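# Suction-pack four cartons flat into the blue container

## Task

Put all four cartons inside the blue container, each resting flat on its floor with the same face up as it had originally; they must stay there without the robot supporting them, and at the end the suction must be off and the tool moved away.

## Robot and tools

Robot: a single six-joint arm ending in a vacuum suction cup, not a gripper. The controlled point is the cup point, the centre of the cup rim (36 mm across), and the cup faces along that point's own +z axis. About 4 cm behind the rim the tool body and its camera widen to roughly 9 cm sideways, so leave room around the cup near walls.

Frame: everything is in the scene frame. Its origin lies on the table surface right under the arm base, +z is up, and +y is to the left when facing along +x. Positions are in metres; orientations are quaternions written w first (qw, qx, qy, qz). The reported cup position can be a little off, more so when the arm reaches far. The base may sit slightly tilted.

A row is 8 plain numbers: x, y, z, qw, qx, qy, qz, suction. The first seven are an absolute target pose for the cup point in the scene frame, not an offset. The last is suction in [-1, 1]: above 0.01 turns it on, 0.01 or below turns it off, and it stays at whatever was last sent. To hold an orientation, repeat the desired quaternion in every row rather than copying a possibly drifted reported one. Each step the controller clips the commanded pose to within 70 mm and 16 degrees of the measured one, and it favours position over orientation when both cannot be met.

Tools:
- execute_actions: argument actions is a list holding zero or one item. An empty list just returns the state (with pictures). An item with rows (1 to 15 rows) and optional steps (4 to 15, default 15) runs one row per control step of 1/30 s, repeating the final row if steps exceed rows. An item with only steps (up to 300) is a wait counted from the previous result, reply time included. Optional pictures: true adds camera images. A refused call sends nothing; a target more than 0.6 m from the last reported position along any cup axis is refused.
- move: target is one 8-number row as above (absolute pose plus suction, the suction value applied at the start); speed is the path's top speed in m/s, 0.002 to 0.5, default 0.25, with turning limited to twice that in rad/s. It drives a straight path lasting 0.5 to 10 s; longer paths stop after 10 s short of the goal. It does not avoid obstacles, and the real cup can lag, wander off the path or overshoot the speed, especially with the arm stretched out.
- wait: seconds from 0 to 10; the robot gets nothing new.
- zoom_image: camera is cam_high, cam_low or cam_wrist; region is [x0, y0, x1, y1] pixels of that camera's latest image, origin top-left, at most 504 by 504.
- finished_scene: scene is the number of the current scene; irreversible, and the result reports success.

Timing: the last 4 steps of each action run after its result is taken, while the next reply is being written; the next command waits for them. Reply length costs simulated time. After an action the arm only continues to the last clipped pose, so long moves may need several actions; check the reported pose.

Result lines: the state gives end_effector_position and end_effector_quat_wxyz. 'Hand target' (only when nothing is pending) is where the controller is currently heading. 'pose unreachable' and HELD mark steps the clearance check altered or blocked (the mount under the base counts as arm). A move adds a 'move:' line: done means at rest near the target; others include off_target, moving, held or fault, plus distance to target; limits=paced means the pose was clipped, limits=held means some steps were blocked, after which the arm can lunge. suction_measured is the vacuum level: about 0 with no seal, 0.83 or more when airtight, lower with leaks. part_present goes to 1 at 0.50 and back to 0 below 0.45. Flange force is an approximate external force on the tool, including held weight; 'no reading' means unavailable. MOTOR HOT warns of overheating; OVER-TEMPERATURE FAULT means brakes were set.

Gripping: with suction on, press the rim onto a smooth flat carton face so it contacts all round, away from edges, seams or holes. Under vacuum the cup shortens, so a held carton sits up to about 12 mm nearer the tool. To release, lower the carton until it rests on the container floor, switch suction off, then lift at least 15 mm. If the cup seals on the table, switch suction off to free it. Keep each carton's top face up and place it flat.

Cameras: cam_high and cam_low are fixed (896x504), cam_wrist is a fisheye on the hand (616x616); calibration values are given and may be slightly off.

Avoid: pushing past a contact, since the stiff arm faults easily; a force of 150 N or joint torque at its limit (waist, shoulder, elbow 152 N m; forearm roll, wrist pitch, wrist roll 38 N m) stops the arm for 10 s. Approach surfaces slowly, do not slam or drop cartons, and never let anything leave the table. Loose objects may occasionally get nudged by outside pushes. Finish with suction off and the tool clear.

Each tool is called after "Call:" as a command line: name --argument value for each argument, lists and objects as JSON in quotes; but a table of rows of numbers goes row by row, as --pt "numbers of a row", without its own name.

## Session

Call:
execute_actions --actions '[]'

Scene clock: 0.00 s of 6000.00 s.
end_effector_position=(+0.4962, -0.0208, +0.3280) suction_measured=0.00 part_present=0 end_effector_quat_wxyz=(+0.008, +0.021, +1.000, +0.002)
Joint positions: [ 0.263  0.133  0.194 -0.003 -1.63  -0.261]
Joint velocities: [-0.001  0.    -0.001  0.001  0.001 -0.   ]
Flange force (N, the push that the arm receives, along the end effector's own x y z axes): no reading
Hand target: +0.496, -0.021, +0.328; +0.008, +0.021, +1.000, +0.002

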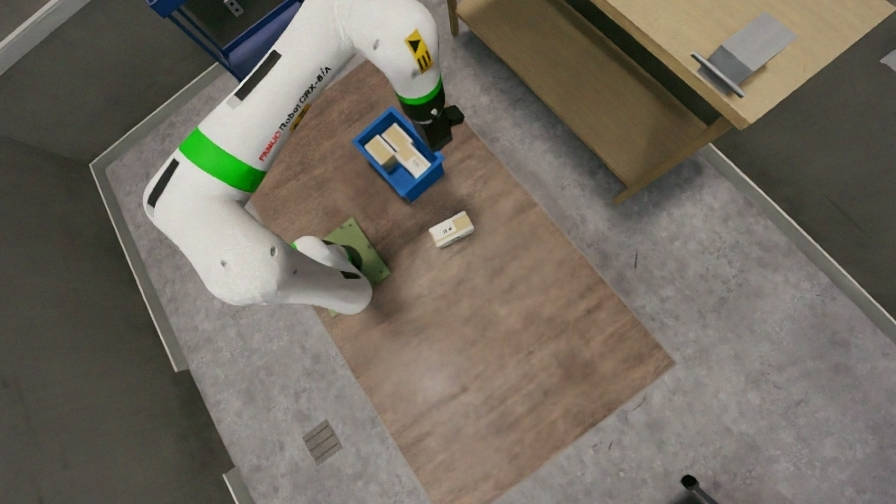

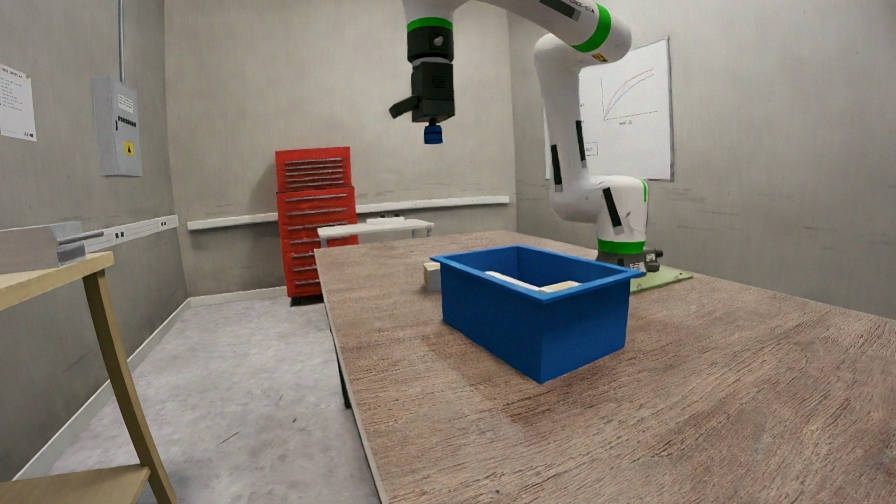

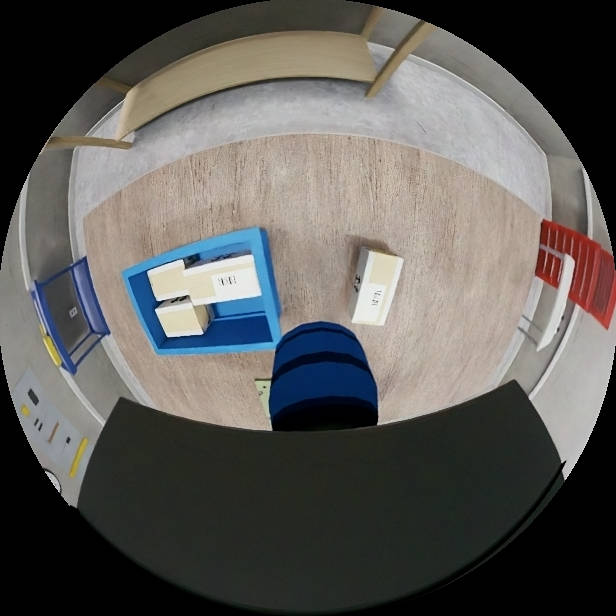

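Call:
zoom_image --camera "cam_high" --region '[330, 90, 510, 260]'

Call:
zoom_image --camera "cam_wrist" --region '[110, 210, 430, 370]'

Region (330, 90, 510, 260) of cam_high's 896x504 image, scaled by 2.800, with more detail than that image has.

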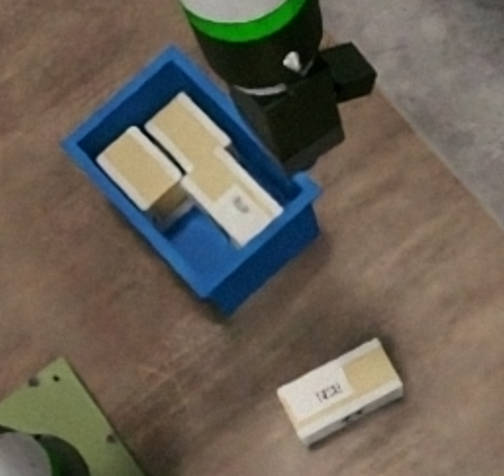

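Region (110, 210, 430, 370) of cam_wrist's 616x616 image, scaled by 1.575, with more detail than that image has.

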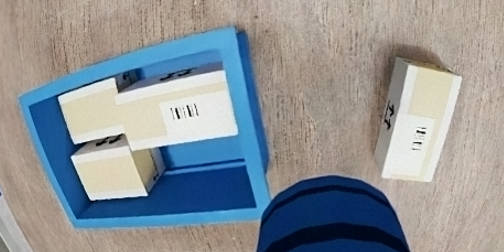

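Call:
move --target '[0.28,0.15,0.27,0.231,0,0.973,0,0]'

Call:
zoom_image --camera "cam_wrist" --region '[150, 120, 470, 340]'

Scene clock: 2.40 s of 6000.00 s.
end_effector_position=(+0.2786, +0.1501, +0.2702) suction_measured=0.00 part_present=0 end_effector_quat_wxyz=(+0.229, -0.000, +0.973, -0.001)
Joint positions: [ 1.418 -0.673 -0.741  0.444 -1.428 -1.422]
Joint velocities: [ 0.001 -0.001 -0.001 -0.    -0.001 -0.002]
Flange force (N, the push that the arm receives, along the end effector's own x y z axes): [3.8 -1.3 3.2]
Hand target: +0.279, +0.150, +0.270; +0.229, -0.000, +0.973, -0.001
Off the commanded pose: 0.001 m, 0 deg.
Kept back: nothing.
move: done
camera_calibration (this result's frames):
cam_wrist: T_world_to_cam=[[0.00608571, -0.999859, 0.0156369, 0.146816], [-0.999792, -0.00577971, 0.0195406, 0.297386], [-0.0194475, -0.0157526, -0.999687, 0.358782], [0, 0, 0, 1]] pos_world=[0.303408, 0.154166, 0.350563]

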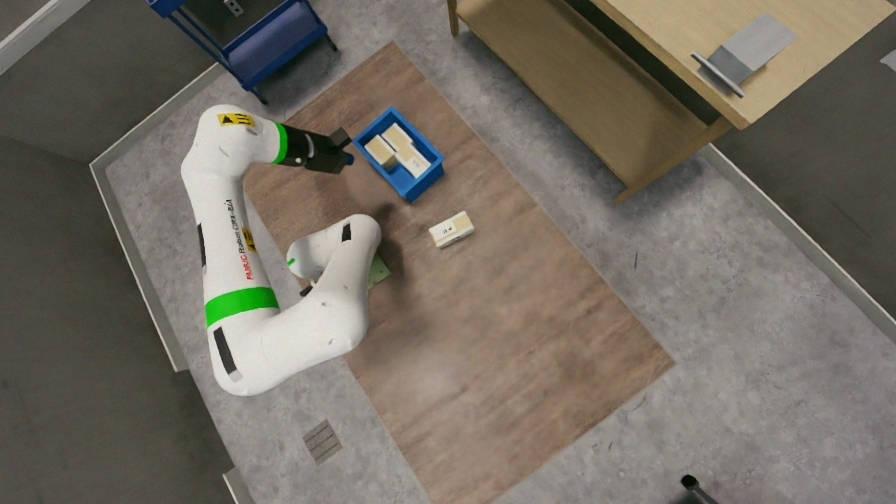

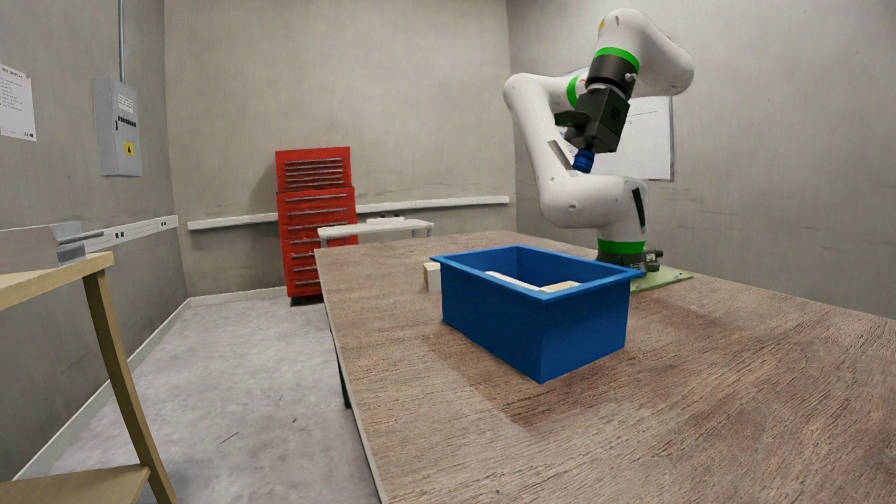

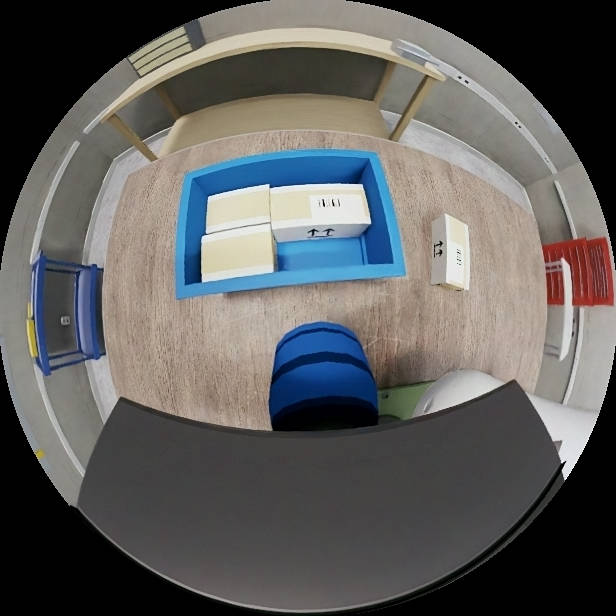

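Region (150, 120, 470, 340) of cam_wrist's 616x616 image, scaled by 1.575, with more detail than that image has; it fills the top 346 rows of this view, and the rest is white.

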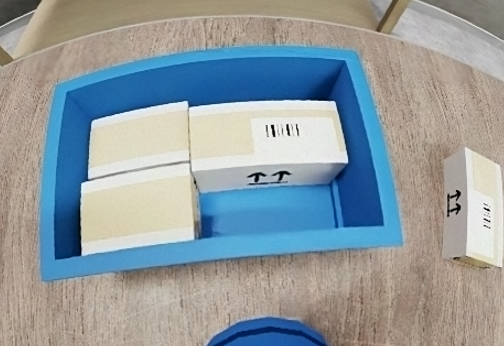

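Call:
move --target '[0.325,0.11,0.2,0.231,0,0.973,0,0]'

Call:
zoom_image --camera "cam_wrist" --region '[100, 120, 500, 340]'

Scene clock: 3.53 s of 6000.00 s.
end_effector_position=(+0.3253, +0.1100, +0.2001) suction_measured=0.00 part_present=0 end_effector_quat_wxyz=(+0.231, +0.000, +0.973, +0.000)
Joint positions: [ 1.115 -0.626 -0.884  0.441 -1.124 -1.227]
Joint velocities: [-0.002  0.    -0.001  0.001  0.001  0.001]
Flange force (N, the push that the arm receives, along the end effector's own x y z axes): [7.7 -0.9 1.2]
Hand target: +0.325, +0.110, +0.200; +0.231, +0.000, +0.973, +0.000
Off the commanded pose: 0.000 m, 0 deg.
Kept back: nothing.
move: done
camera_calibration (this result's frames):
cam_wrist: T_world_to_cam=[[0.0055177, -0.999894, 0.0134444, 0.108146], [-0.999878, -0.00531987, 0.0147062, 0.346238], [-0.0146331, -0.0135239, -0.999801, 0.287187], [0, 0, 0, 1]] pos_world=[0.349802, 0.11386, 0.280585]

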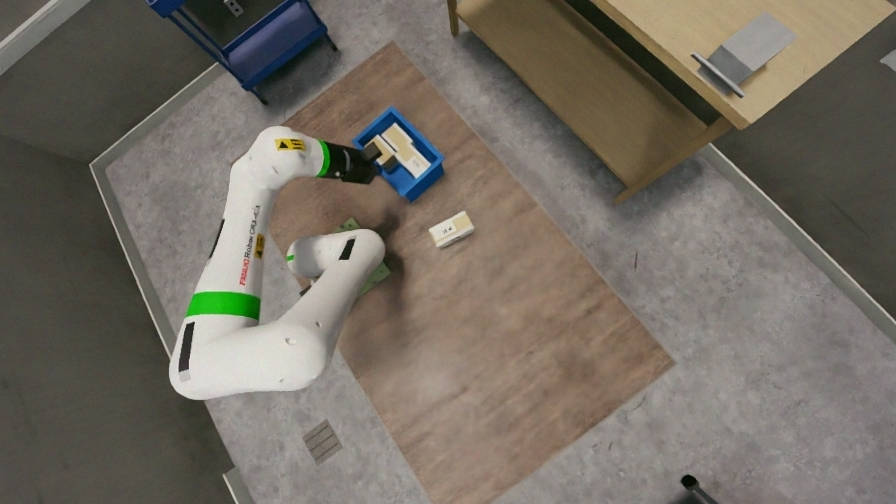

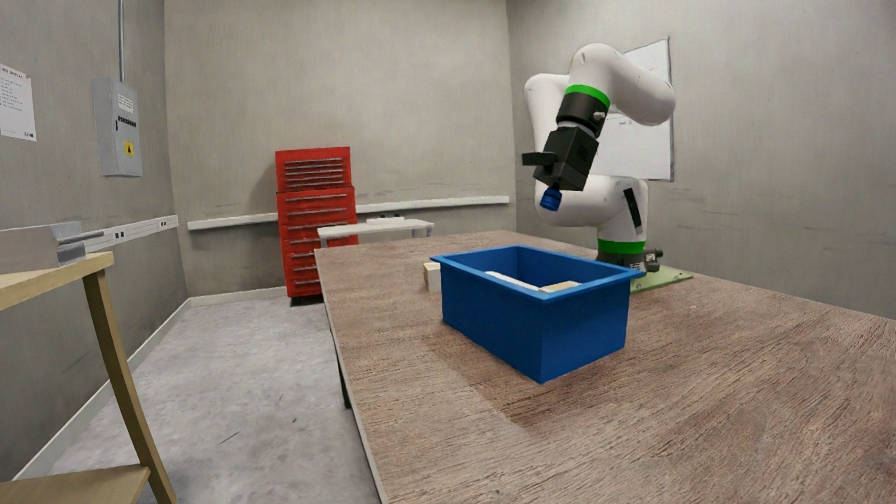

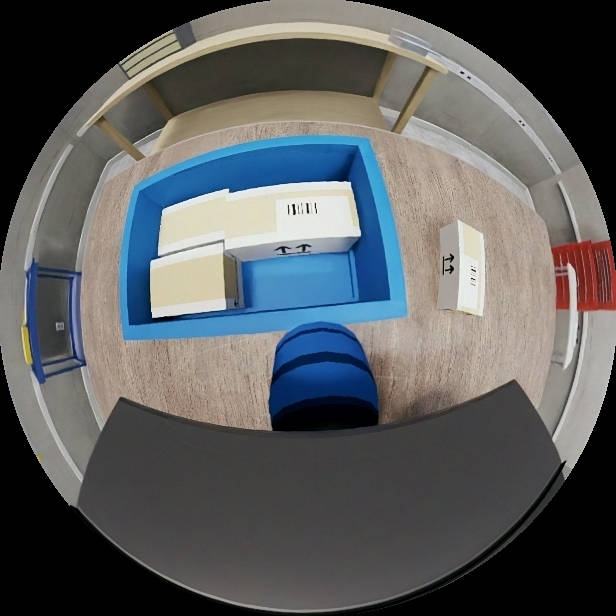

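Region (100, 120, 500, 340) of cam_wrist's 616x616 image, scaled by 1.260, with more detail than that image has; it fills the top 277 rows of this view, and the rest is white.

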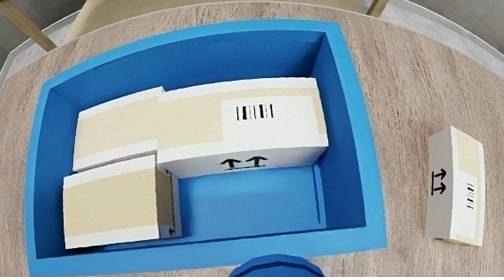

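Call:
move --target '[0.29,-0.15,0.2,0.231,0,0.973,0,0]'

Call:
zoom_image --camera "cam_wrist" --region '[200, 130, 420, 330]'

Scene clock: 5.83 s of 6000.00 s.
end_effector_position=(+0.2912, -0.1505, +0.2005) suction_measured=0.00 part_present=0 end_effector_quat_wxyz=(+0.233, +0.000, +0.972, -0.000)
Joint positions: [-0.077 -0.661 -0.752 -0.06  -1.027  0.139]
Joint velocities: [-0.002  0.001  0.002 -0.003 -0.001  0.003]
Flange force (N, the push that the arm receives, along the end effector's own x y z axes): no reading
Hand target: +0.291, -0.151, +0.201; +0.233, +0.000, +0.972, -0.000
Off the commanded pose: 0.001 m, 0 deg.
Kept back: nothing.
move: done
camera_calibration (this result's frames):
cam_wrist: T_world_to_cam=[[0.00579523, -0.999875, 0.0147009, -0.152535], [-0.999919, -0.00562726, 0.0114412, 0.311297], [-0.011357, -0.014766, -0.999826, 0.282466], [0, 0, 0, 1]] pos_world=[0.315364, -0.146593, 0.281098]

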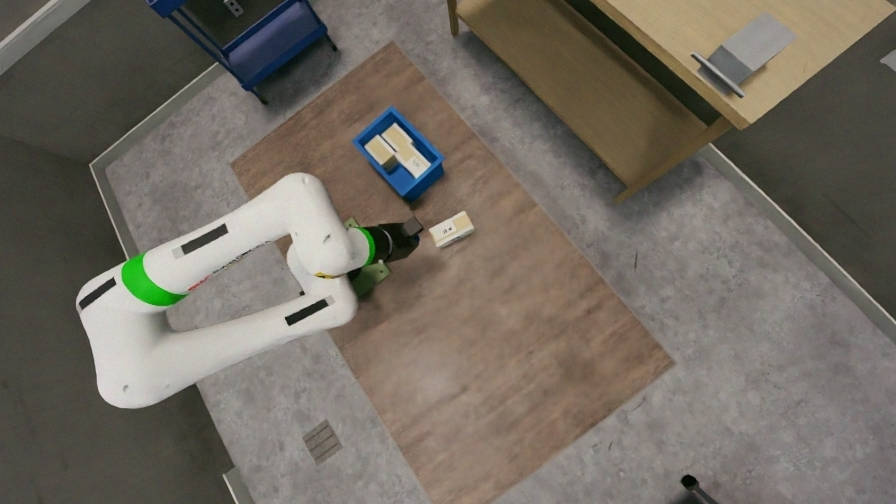

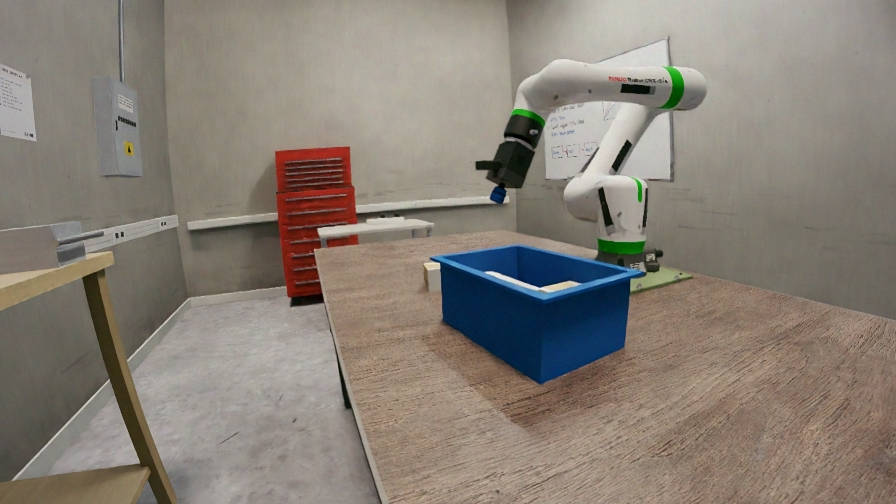

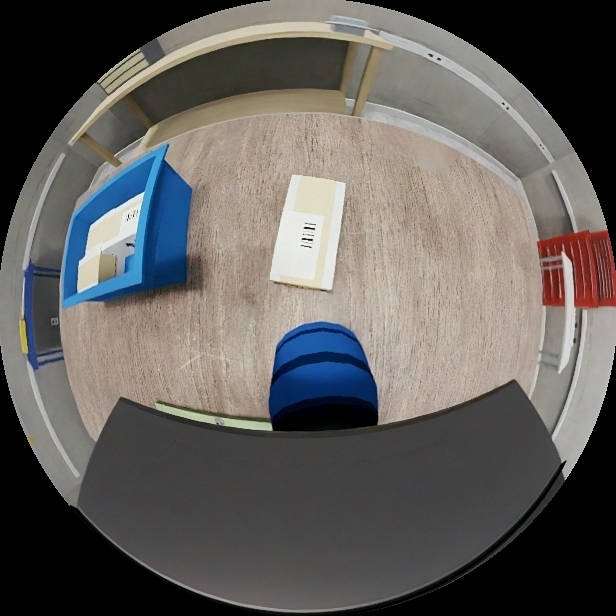

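Region (200, 130, 420, 330) of cam_wrist's 616x616 image, scaled by 2.291, with more detail than that image has; it fills the top 458 rows of this view, and the rest is white.

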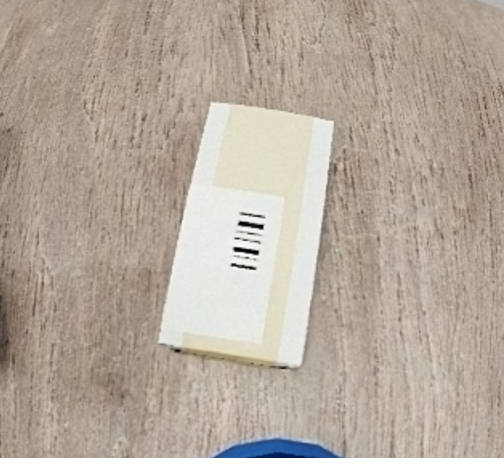

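Call:
move --target '[0.44,0.13,0.2,0.231,0,0.973,0,0]'

Call:
zoom_image --camera "cam_wrist" --region '[100, 200, 460, 420]'

Scene clock: 7.83 s of 6000.00 s.
end_effector_position=(+0.4393, +0.1305, +0.1994) suction_measured=0.00 part_present=0 end_effector_quat_wxyz=(+0.230, +0.000, +0.973, +0.000)
Joint positions: [ 0.807 -0.25  -0.657  0.404 -0.871 -0.981]
Joint velocities: [-0.002  0.     0.001  0.    -0.001 -0.001]
Flange force (N, the push that the arm receives, along the end effector's own x y z axes): [4.4 -1.8 0.5]
Hand target: +0.439, +0.130, +0.199; +0.230, +0.000, +0.973, +0.000
Off the commanded pose: 0.001 m, 0 deg.
Kept back: nothing.
move: done
camera_calibration (this result's frames):
cam_wrist: T_world_to_cam=[[0.00593633, -0.999895, 0.0132061, 0.127914], [-0.999813, -0.00569139, 0.0185086, 0.459577], [-0.0184315, -0.0133135, -0.999741, 0.290072], [0, 0, 0, 1]] pos_world=[0.464078, 0.134378, 0.279801]

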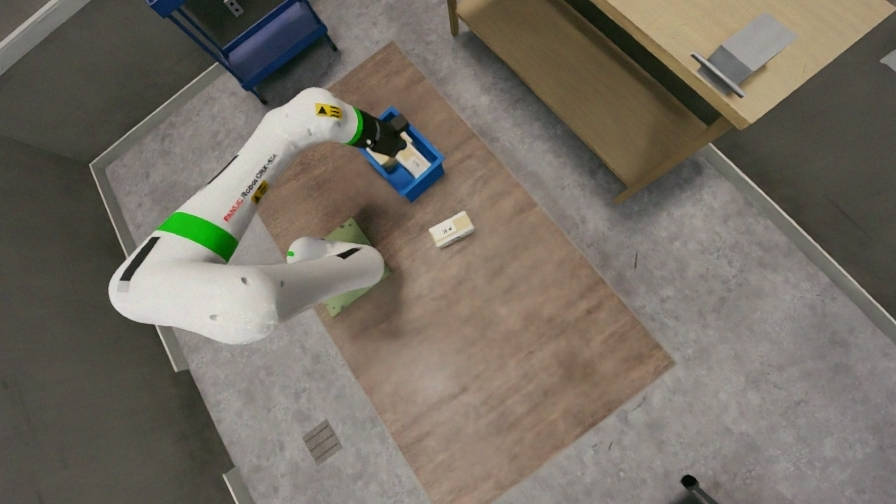

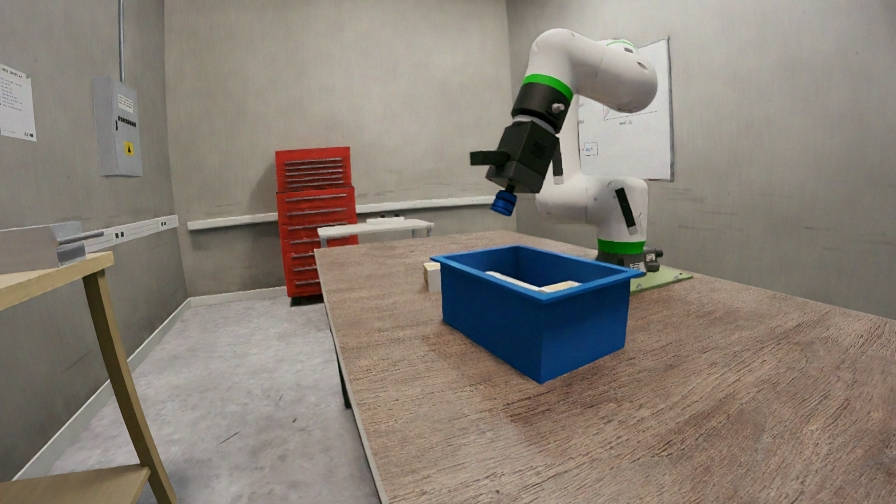

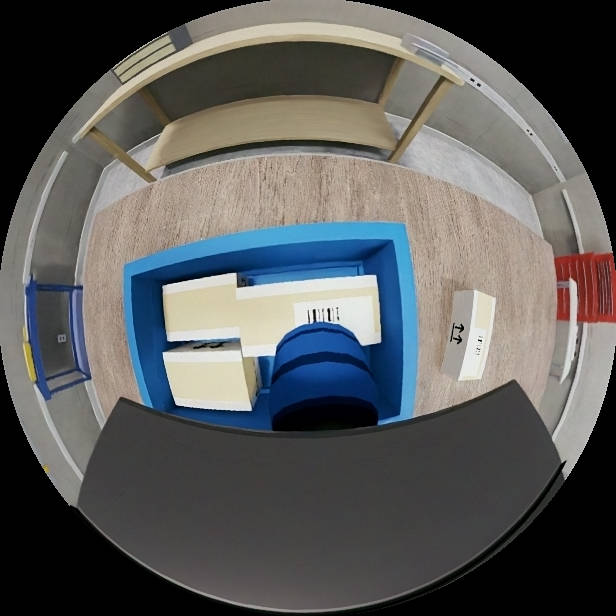

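Region (100, 200, 460, 420) of cam_wrist's 616x616 image, scaled by 1.400, with more detail than that image has.

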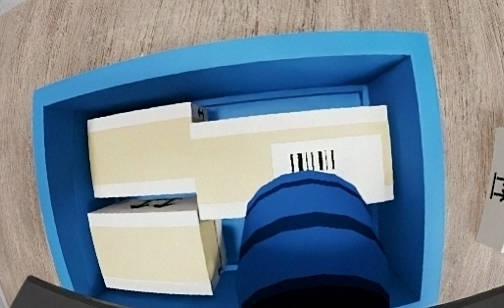

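Call:
move --target '[0.444,0.14,0.10,0,-0.707,0.707,0,0]'

Call:
move --target '[0.444,0.14,0.068,0,-0.707,0.707,0,1]' --speed 0.03

Scene clock: 11.80 s of 6000.00 s.
end_effector_position=(+0.4442, +0.1403, +0.0998) suction_measured=0.00 part_present=0 end_effector_quat_wxyz=(-0.001, +0.707, -0.707, +0.000)
Joint positions: [ 0.625  0.175 -0.304 -0.007 -1.103  0.991]
Joint velocities: [-0.001 -0.001  0.001 -0.002 -0.     0.   ]
Flange force (N, the push that the arm receives, along the end effector's own x y z axes): [0.4 6.4 -0.4]
Hand target: +0.444, +0.140, +0.100; -0.001, +0.707, -0.707, +0.000
Off the commanded pose: 0.000 m, 0 deg.
Kept back: nothing.
move: done
camera_calibration (this result's frames):
cam_wrist: T_world_to_cam=[[0.999874, 0.0115208, 0.0109272, -0.444264], [0.00515406, -0.886386, 0.462918, 0.0991695], [0.0150189, -0.462804, -0.886334, 0.227553], [0, 0, 0, 1]] pos_world=[0.440279, 0.198333, 0.160635]

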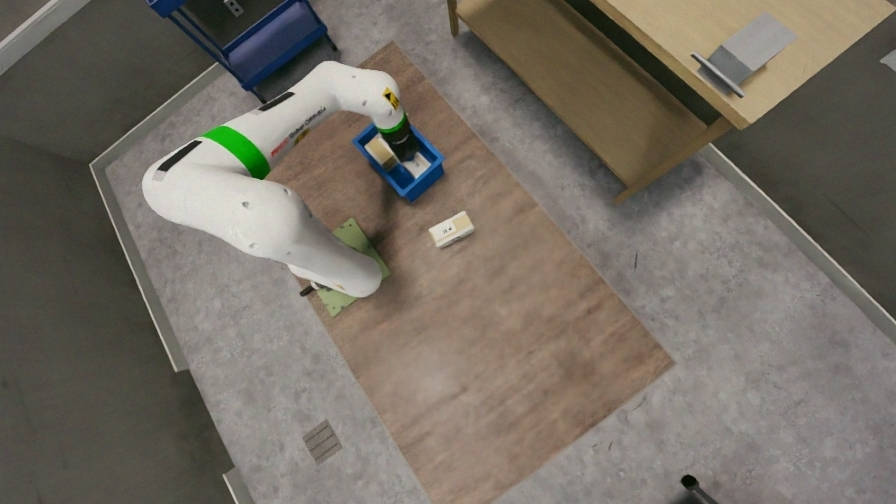

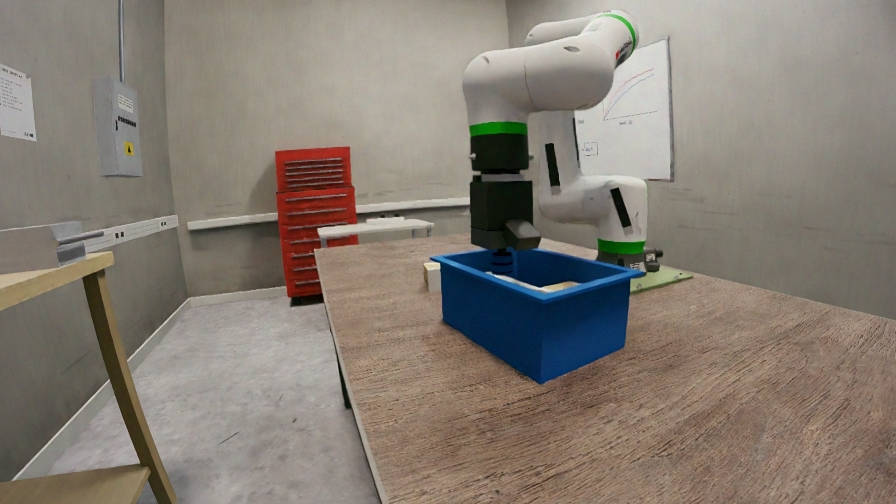

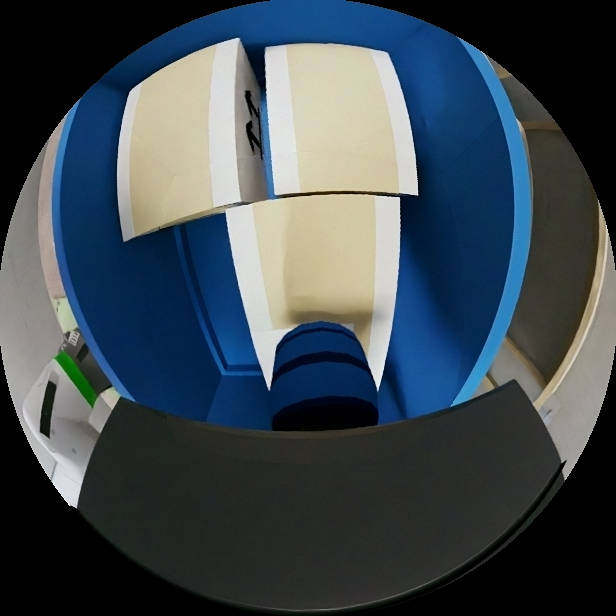

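Scene clock: 13.10 s of 6000.00 s.
end_effector_position=(+0.4441, +0.1400, +0.0681) suction_measured=0.91 part_present=1 end_effector_quat_wxyz=(-0.000, +0.707, -0.707, +0.000)
Joint positions: [ 0.626  0.214 -0.341 -0.008 -1.028  0.992]
Joint velocities: [-0.001  0.001  0.    -0.     0.001 -0.   ]
Flange force (N, the push that the arm receives, along the end effector's own x y z axes): [2.6 13.8 -27.3]
Hand target: +0.444, +0.140, +0.068; +0.000, +0.707, -0.707, +0.000
Off the commanded pose: 0.000 m, 0 deg.
Kept back: nothing.
move: done
camera_calibration (this result's frames):
cam_wrist: T_world_to_cam=[[0.999881, 0.0115532, 0.0102188, -0.443684], [0.00550499, -0.886199, 0.463273, 0.113373], [0.0144082, -0.463162, -0.886157, 0.199679], [0, 0, 0, 1]] pos_world=[0.44013, 0.19808, 0.128959]

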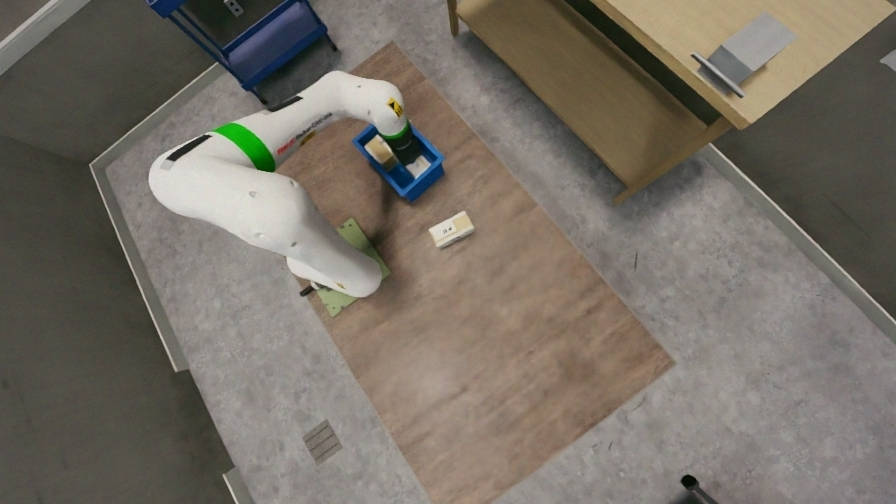

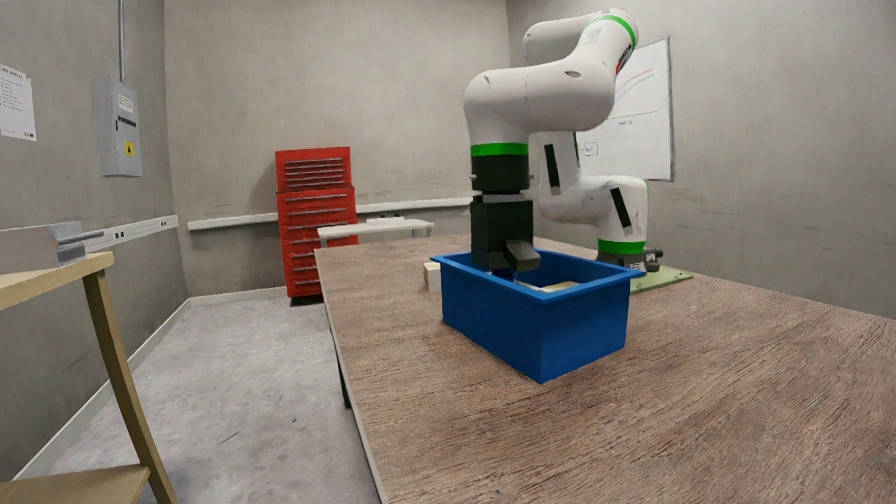

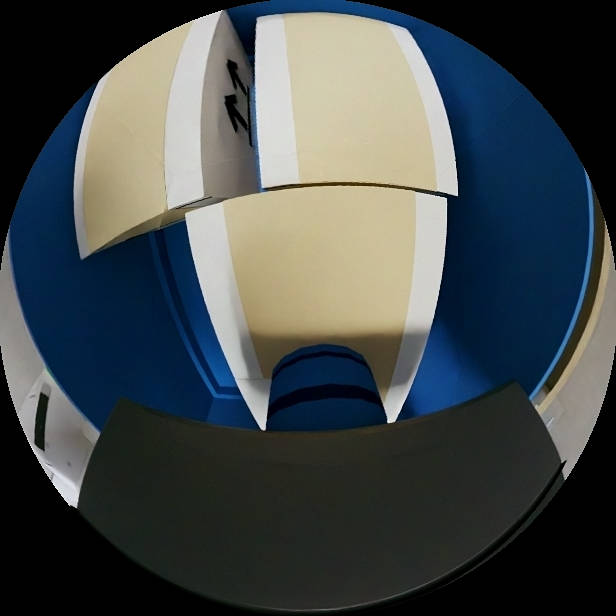

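Call:
move --target '[0.446,0.14,0.076,0,-0.707,0.707,0,1]' --speed 0.03

Call:
move --target '[0.464,0.141,0.076,0,-0.707,0.707,0,1]' --speed 0.02

Scene clock: 14.03 s of 6000.00 s.
end_effector_position=(+0.4460, +0.1400, +0.0760) suction_measured=0.91 part_present=1 end_effector_quat_wxyz=(+0.000, +0.707, -0.707, -0.000)
Joint positions: [ 0.623  0.209 -0.326 -0.008 -1.048  0.994]
Joint velocities: [ 0.    -0.001  0.001  0.    -0.     0.   ]
Flange force (N, the push that the arm receives, along the end effector's own x y z axes): [0.8 8.2 2.6]
Hand target: +0.446, +0.140, +0.076; -0.000, +0.707, -0.707, -0.000
Off the commanded pose: 0.000 m, 0 deg.
Kept back: nothing.
move: done
camera_calibration (this result's frames):
cam_wrist: T_world_to_cam=[[0.999881, 0.011808, 0.0098838, -0.445716], [0.00588481, -0.886158, 0.463346, 0.109537], [0.0142298, -0.463233, -0.886122, 0.206711], [0, 0, 0, 1]] pos_world=[0.442077, 0.198085, 0.136823]

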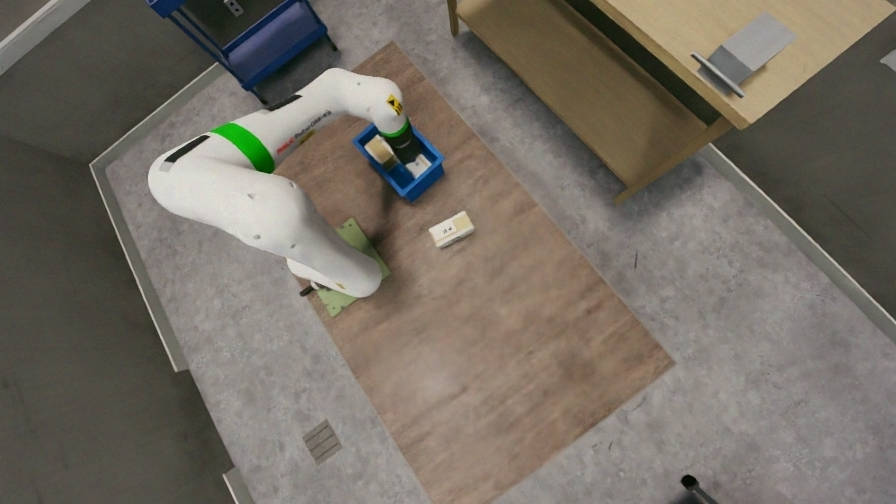

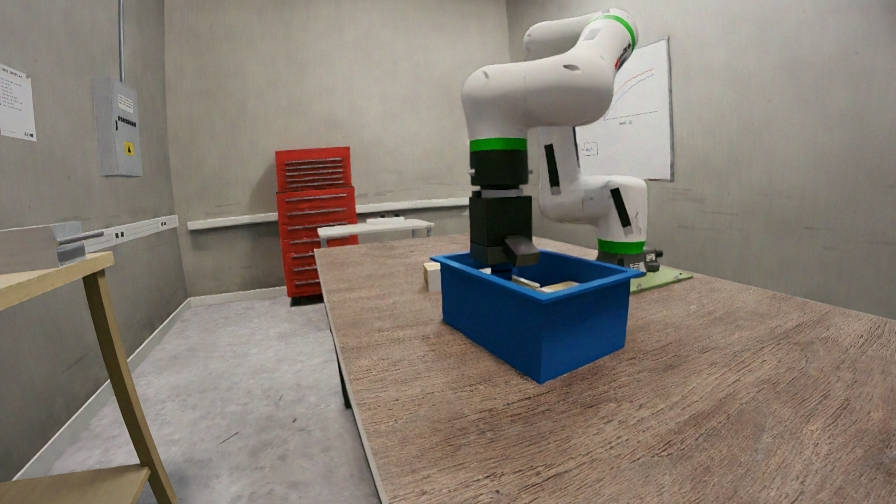

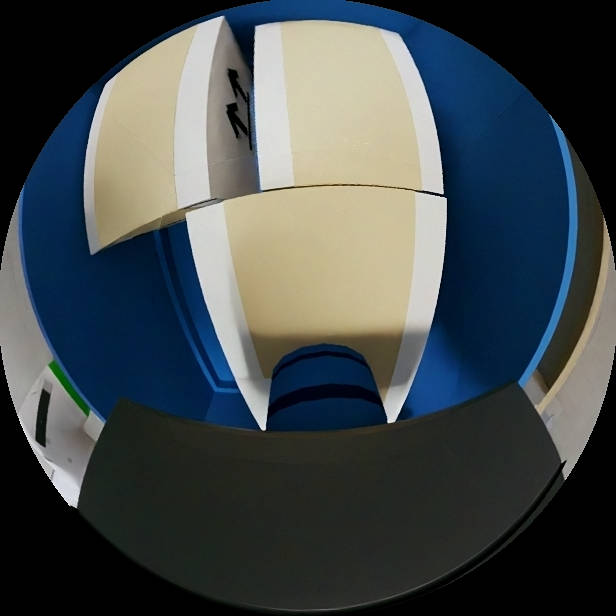

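Scene clock: 15.17 s of 6000.00 s.
end_effector_position=(+0.4640, +0.1410, +0.0760) suction_measured=0.91 part_present=1 end_effector_quat_wxyz=(-0.000, +0.707, -0.707, +0.000)
Joint positions: [ 0.604  0.249 -0.277 -0.007 -1.057  1.013]
Joint velocities: [-0.    -0.001 -0.002  0.    -0.001  0.   ]
Flange force (N, the push that the arm receives, along the end effector's own x y z axes): [-1.3 8.4 2.1]
Hand target: +0.464, +0.141, +0.076; -0.000, +0.707, -0.707, +0.000
Off the commanded pose: 0.000 m, 0 deg.
Kept back: nothing.
move: done
camera_calibration (this result's frames):
cam_wrist: T_world_to_cam=[[0.999881, 0.0117945, 0.00998848, -0.463756], [0.00582401, -0.886147, 0.463368, 0.110318], [0.0143165, -0.463255, -0.88611, 0.206856], [0, 0, 0, 1]] pos_world=[0.460097, 0.199055, 0.136811]

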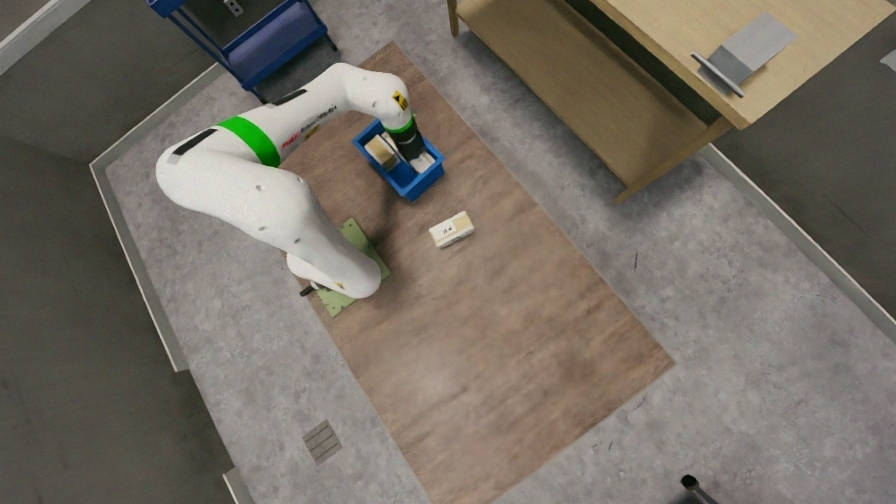

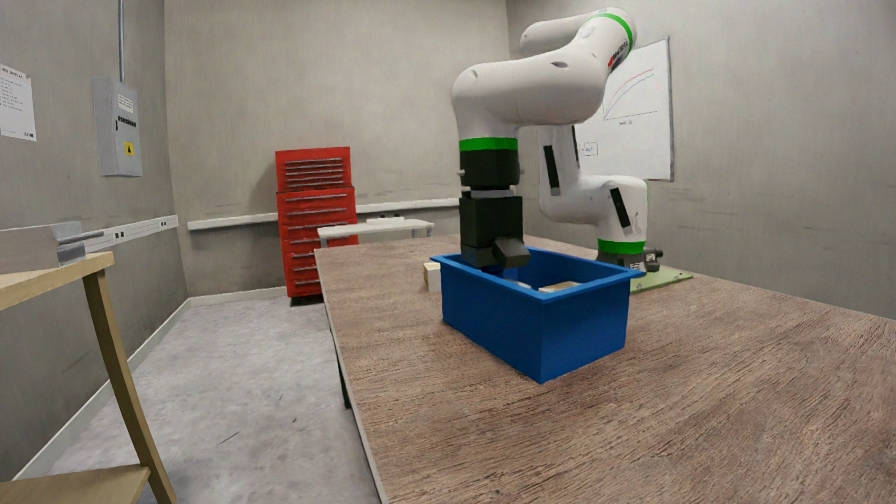

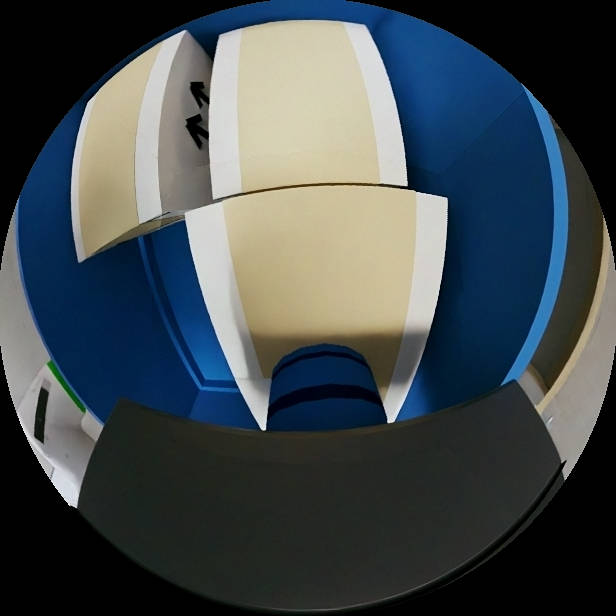

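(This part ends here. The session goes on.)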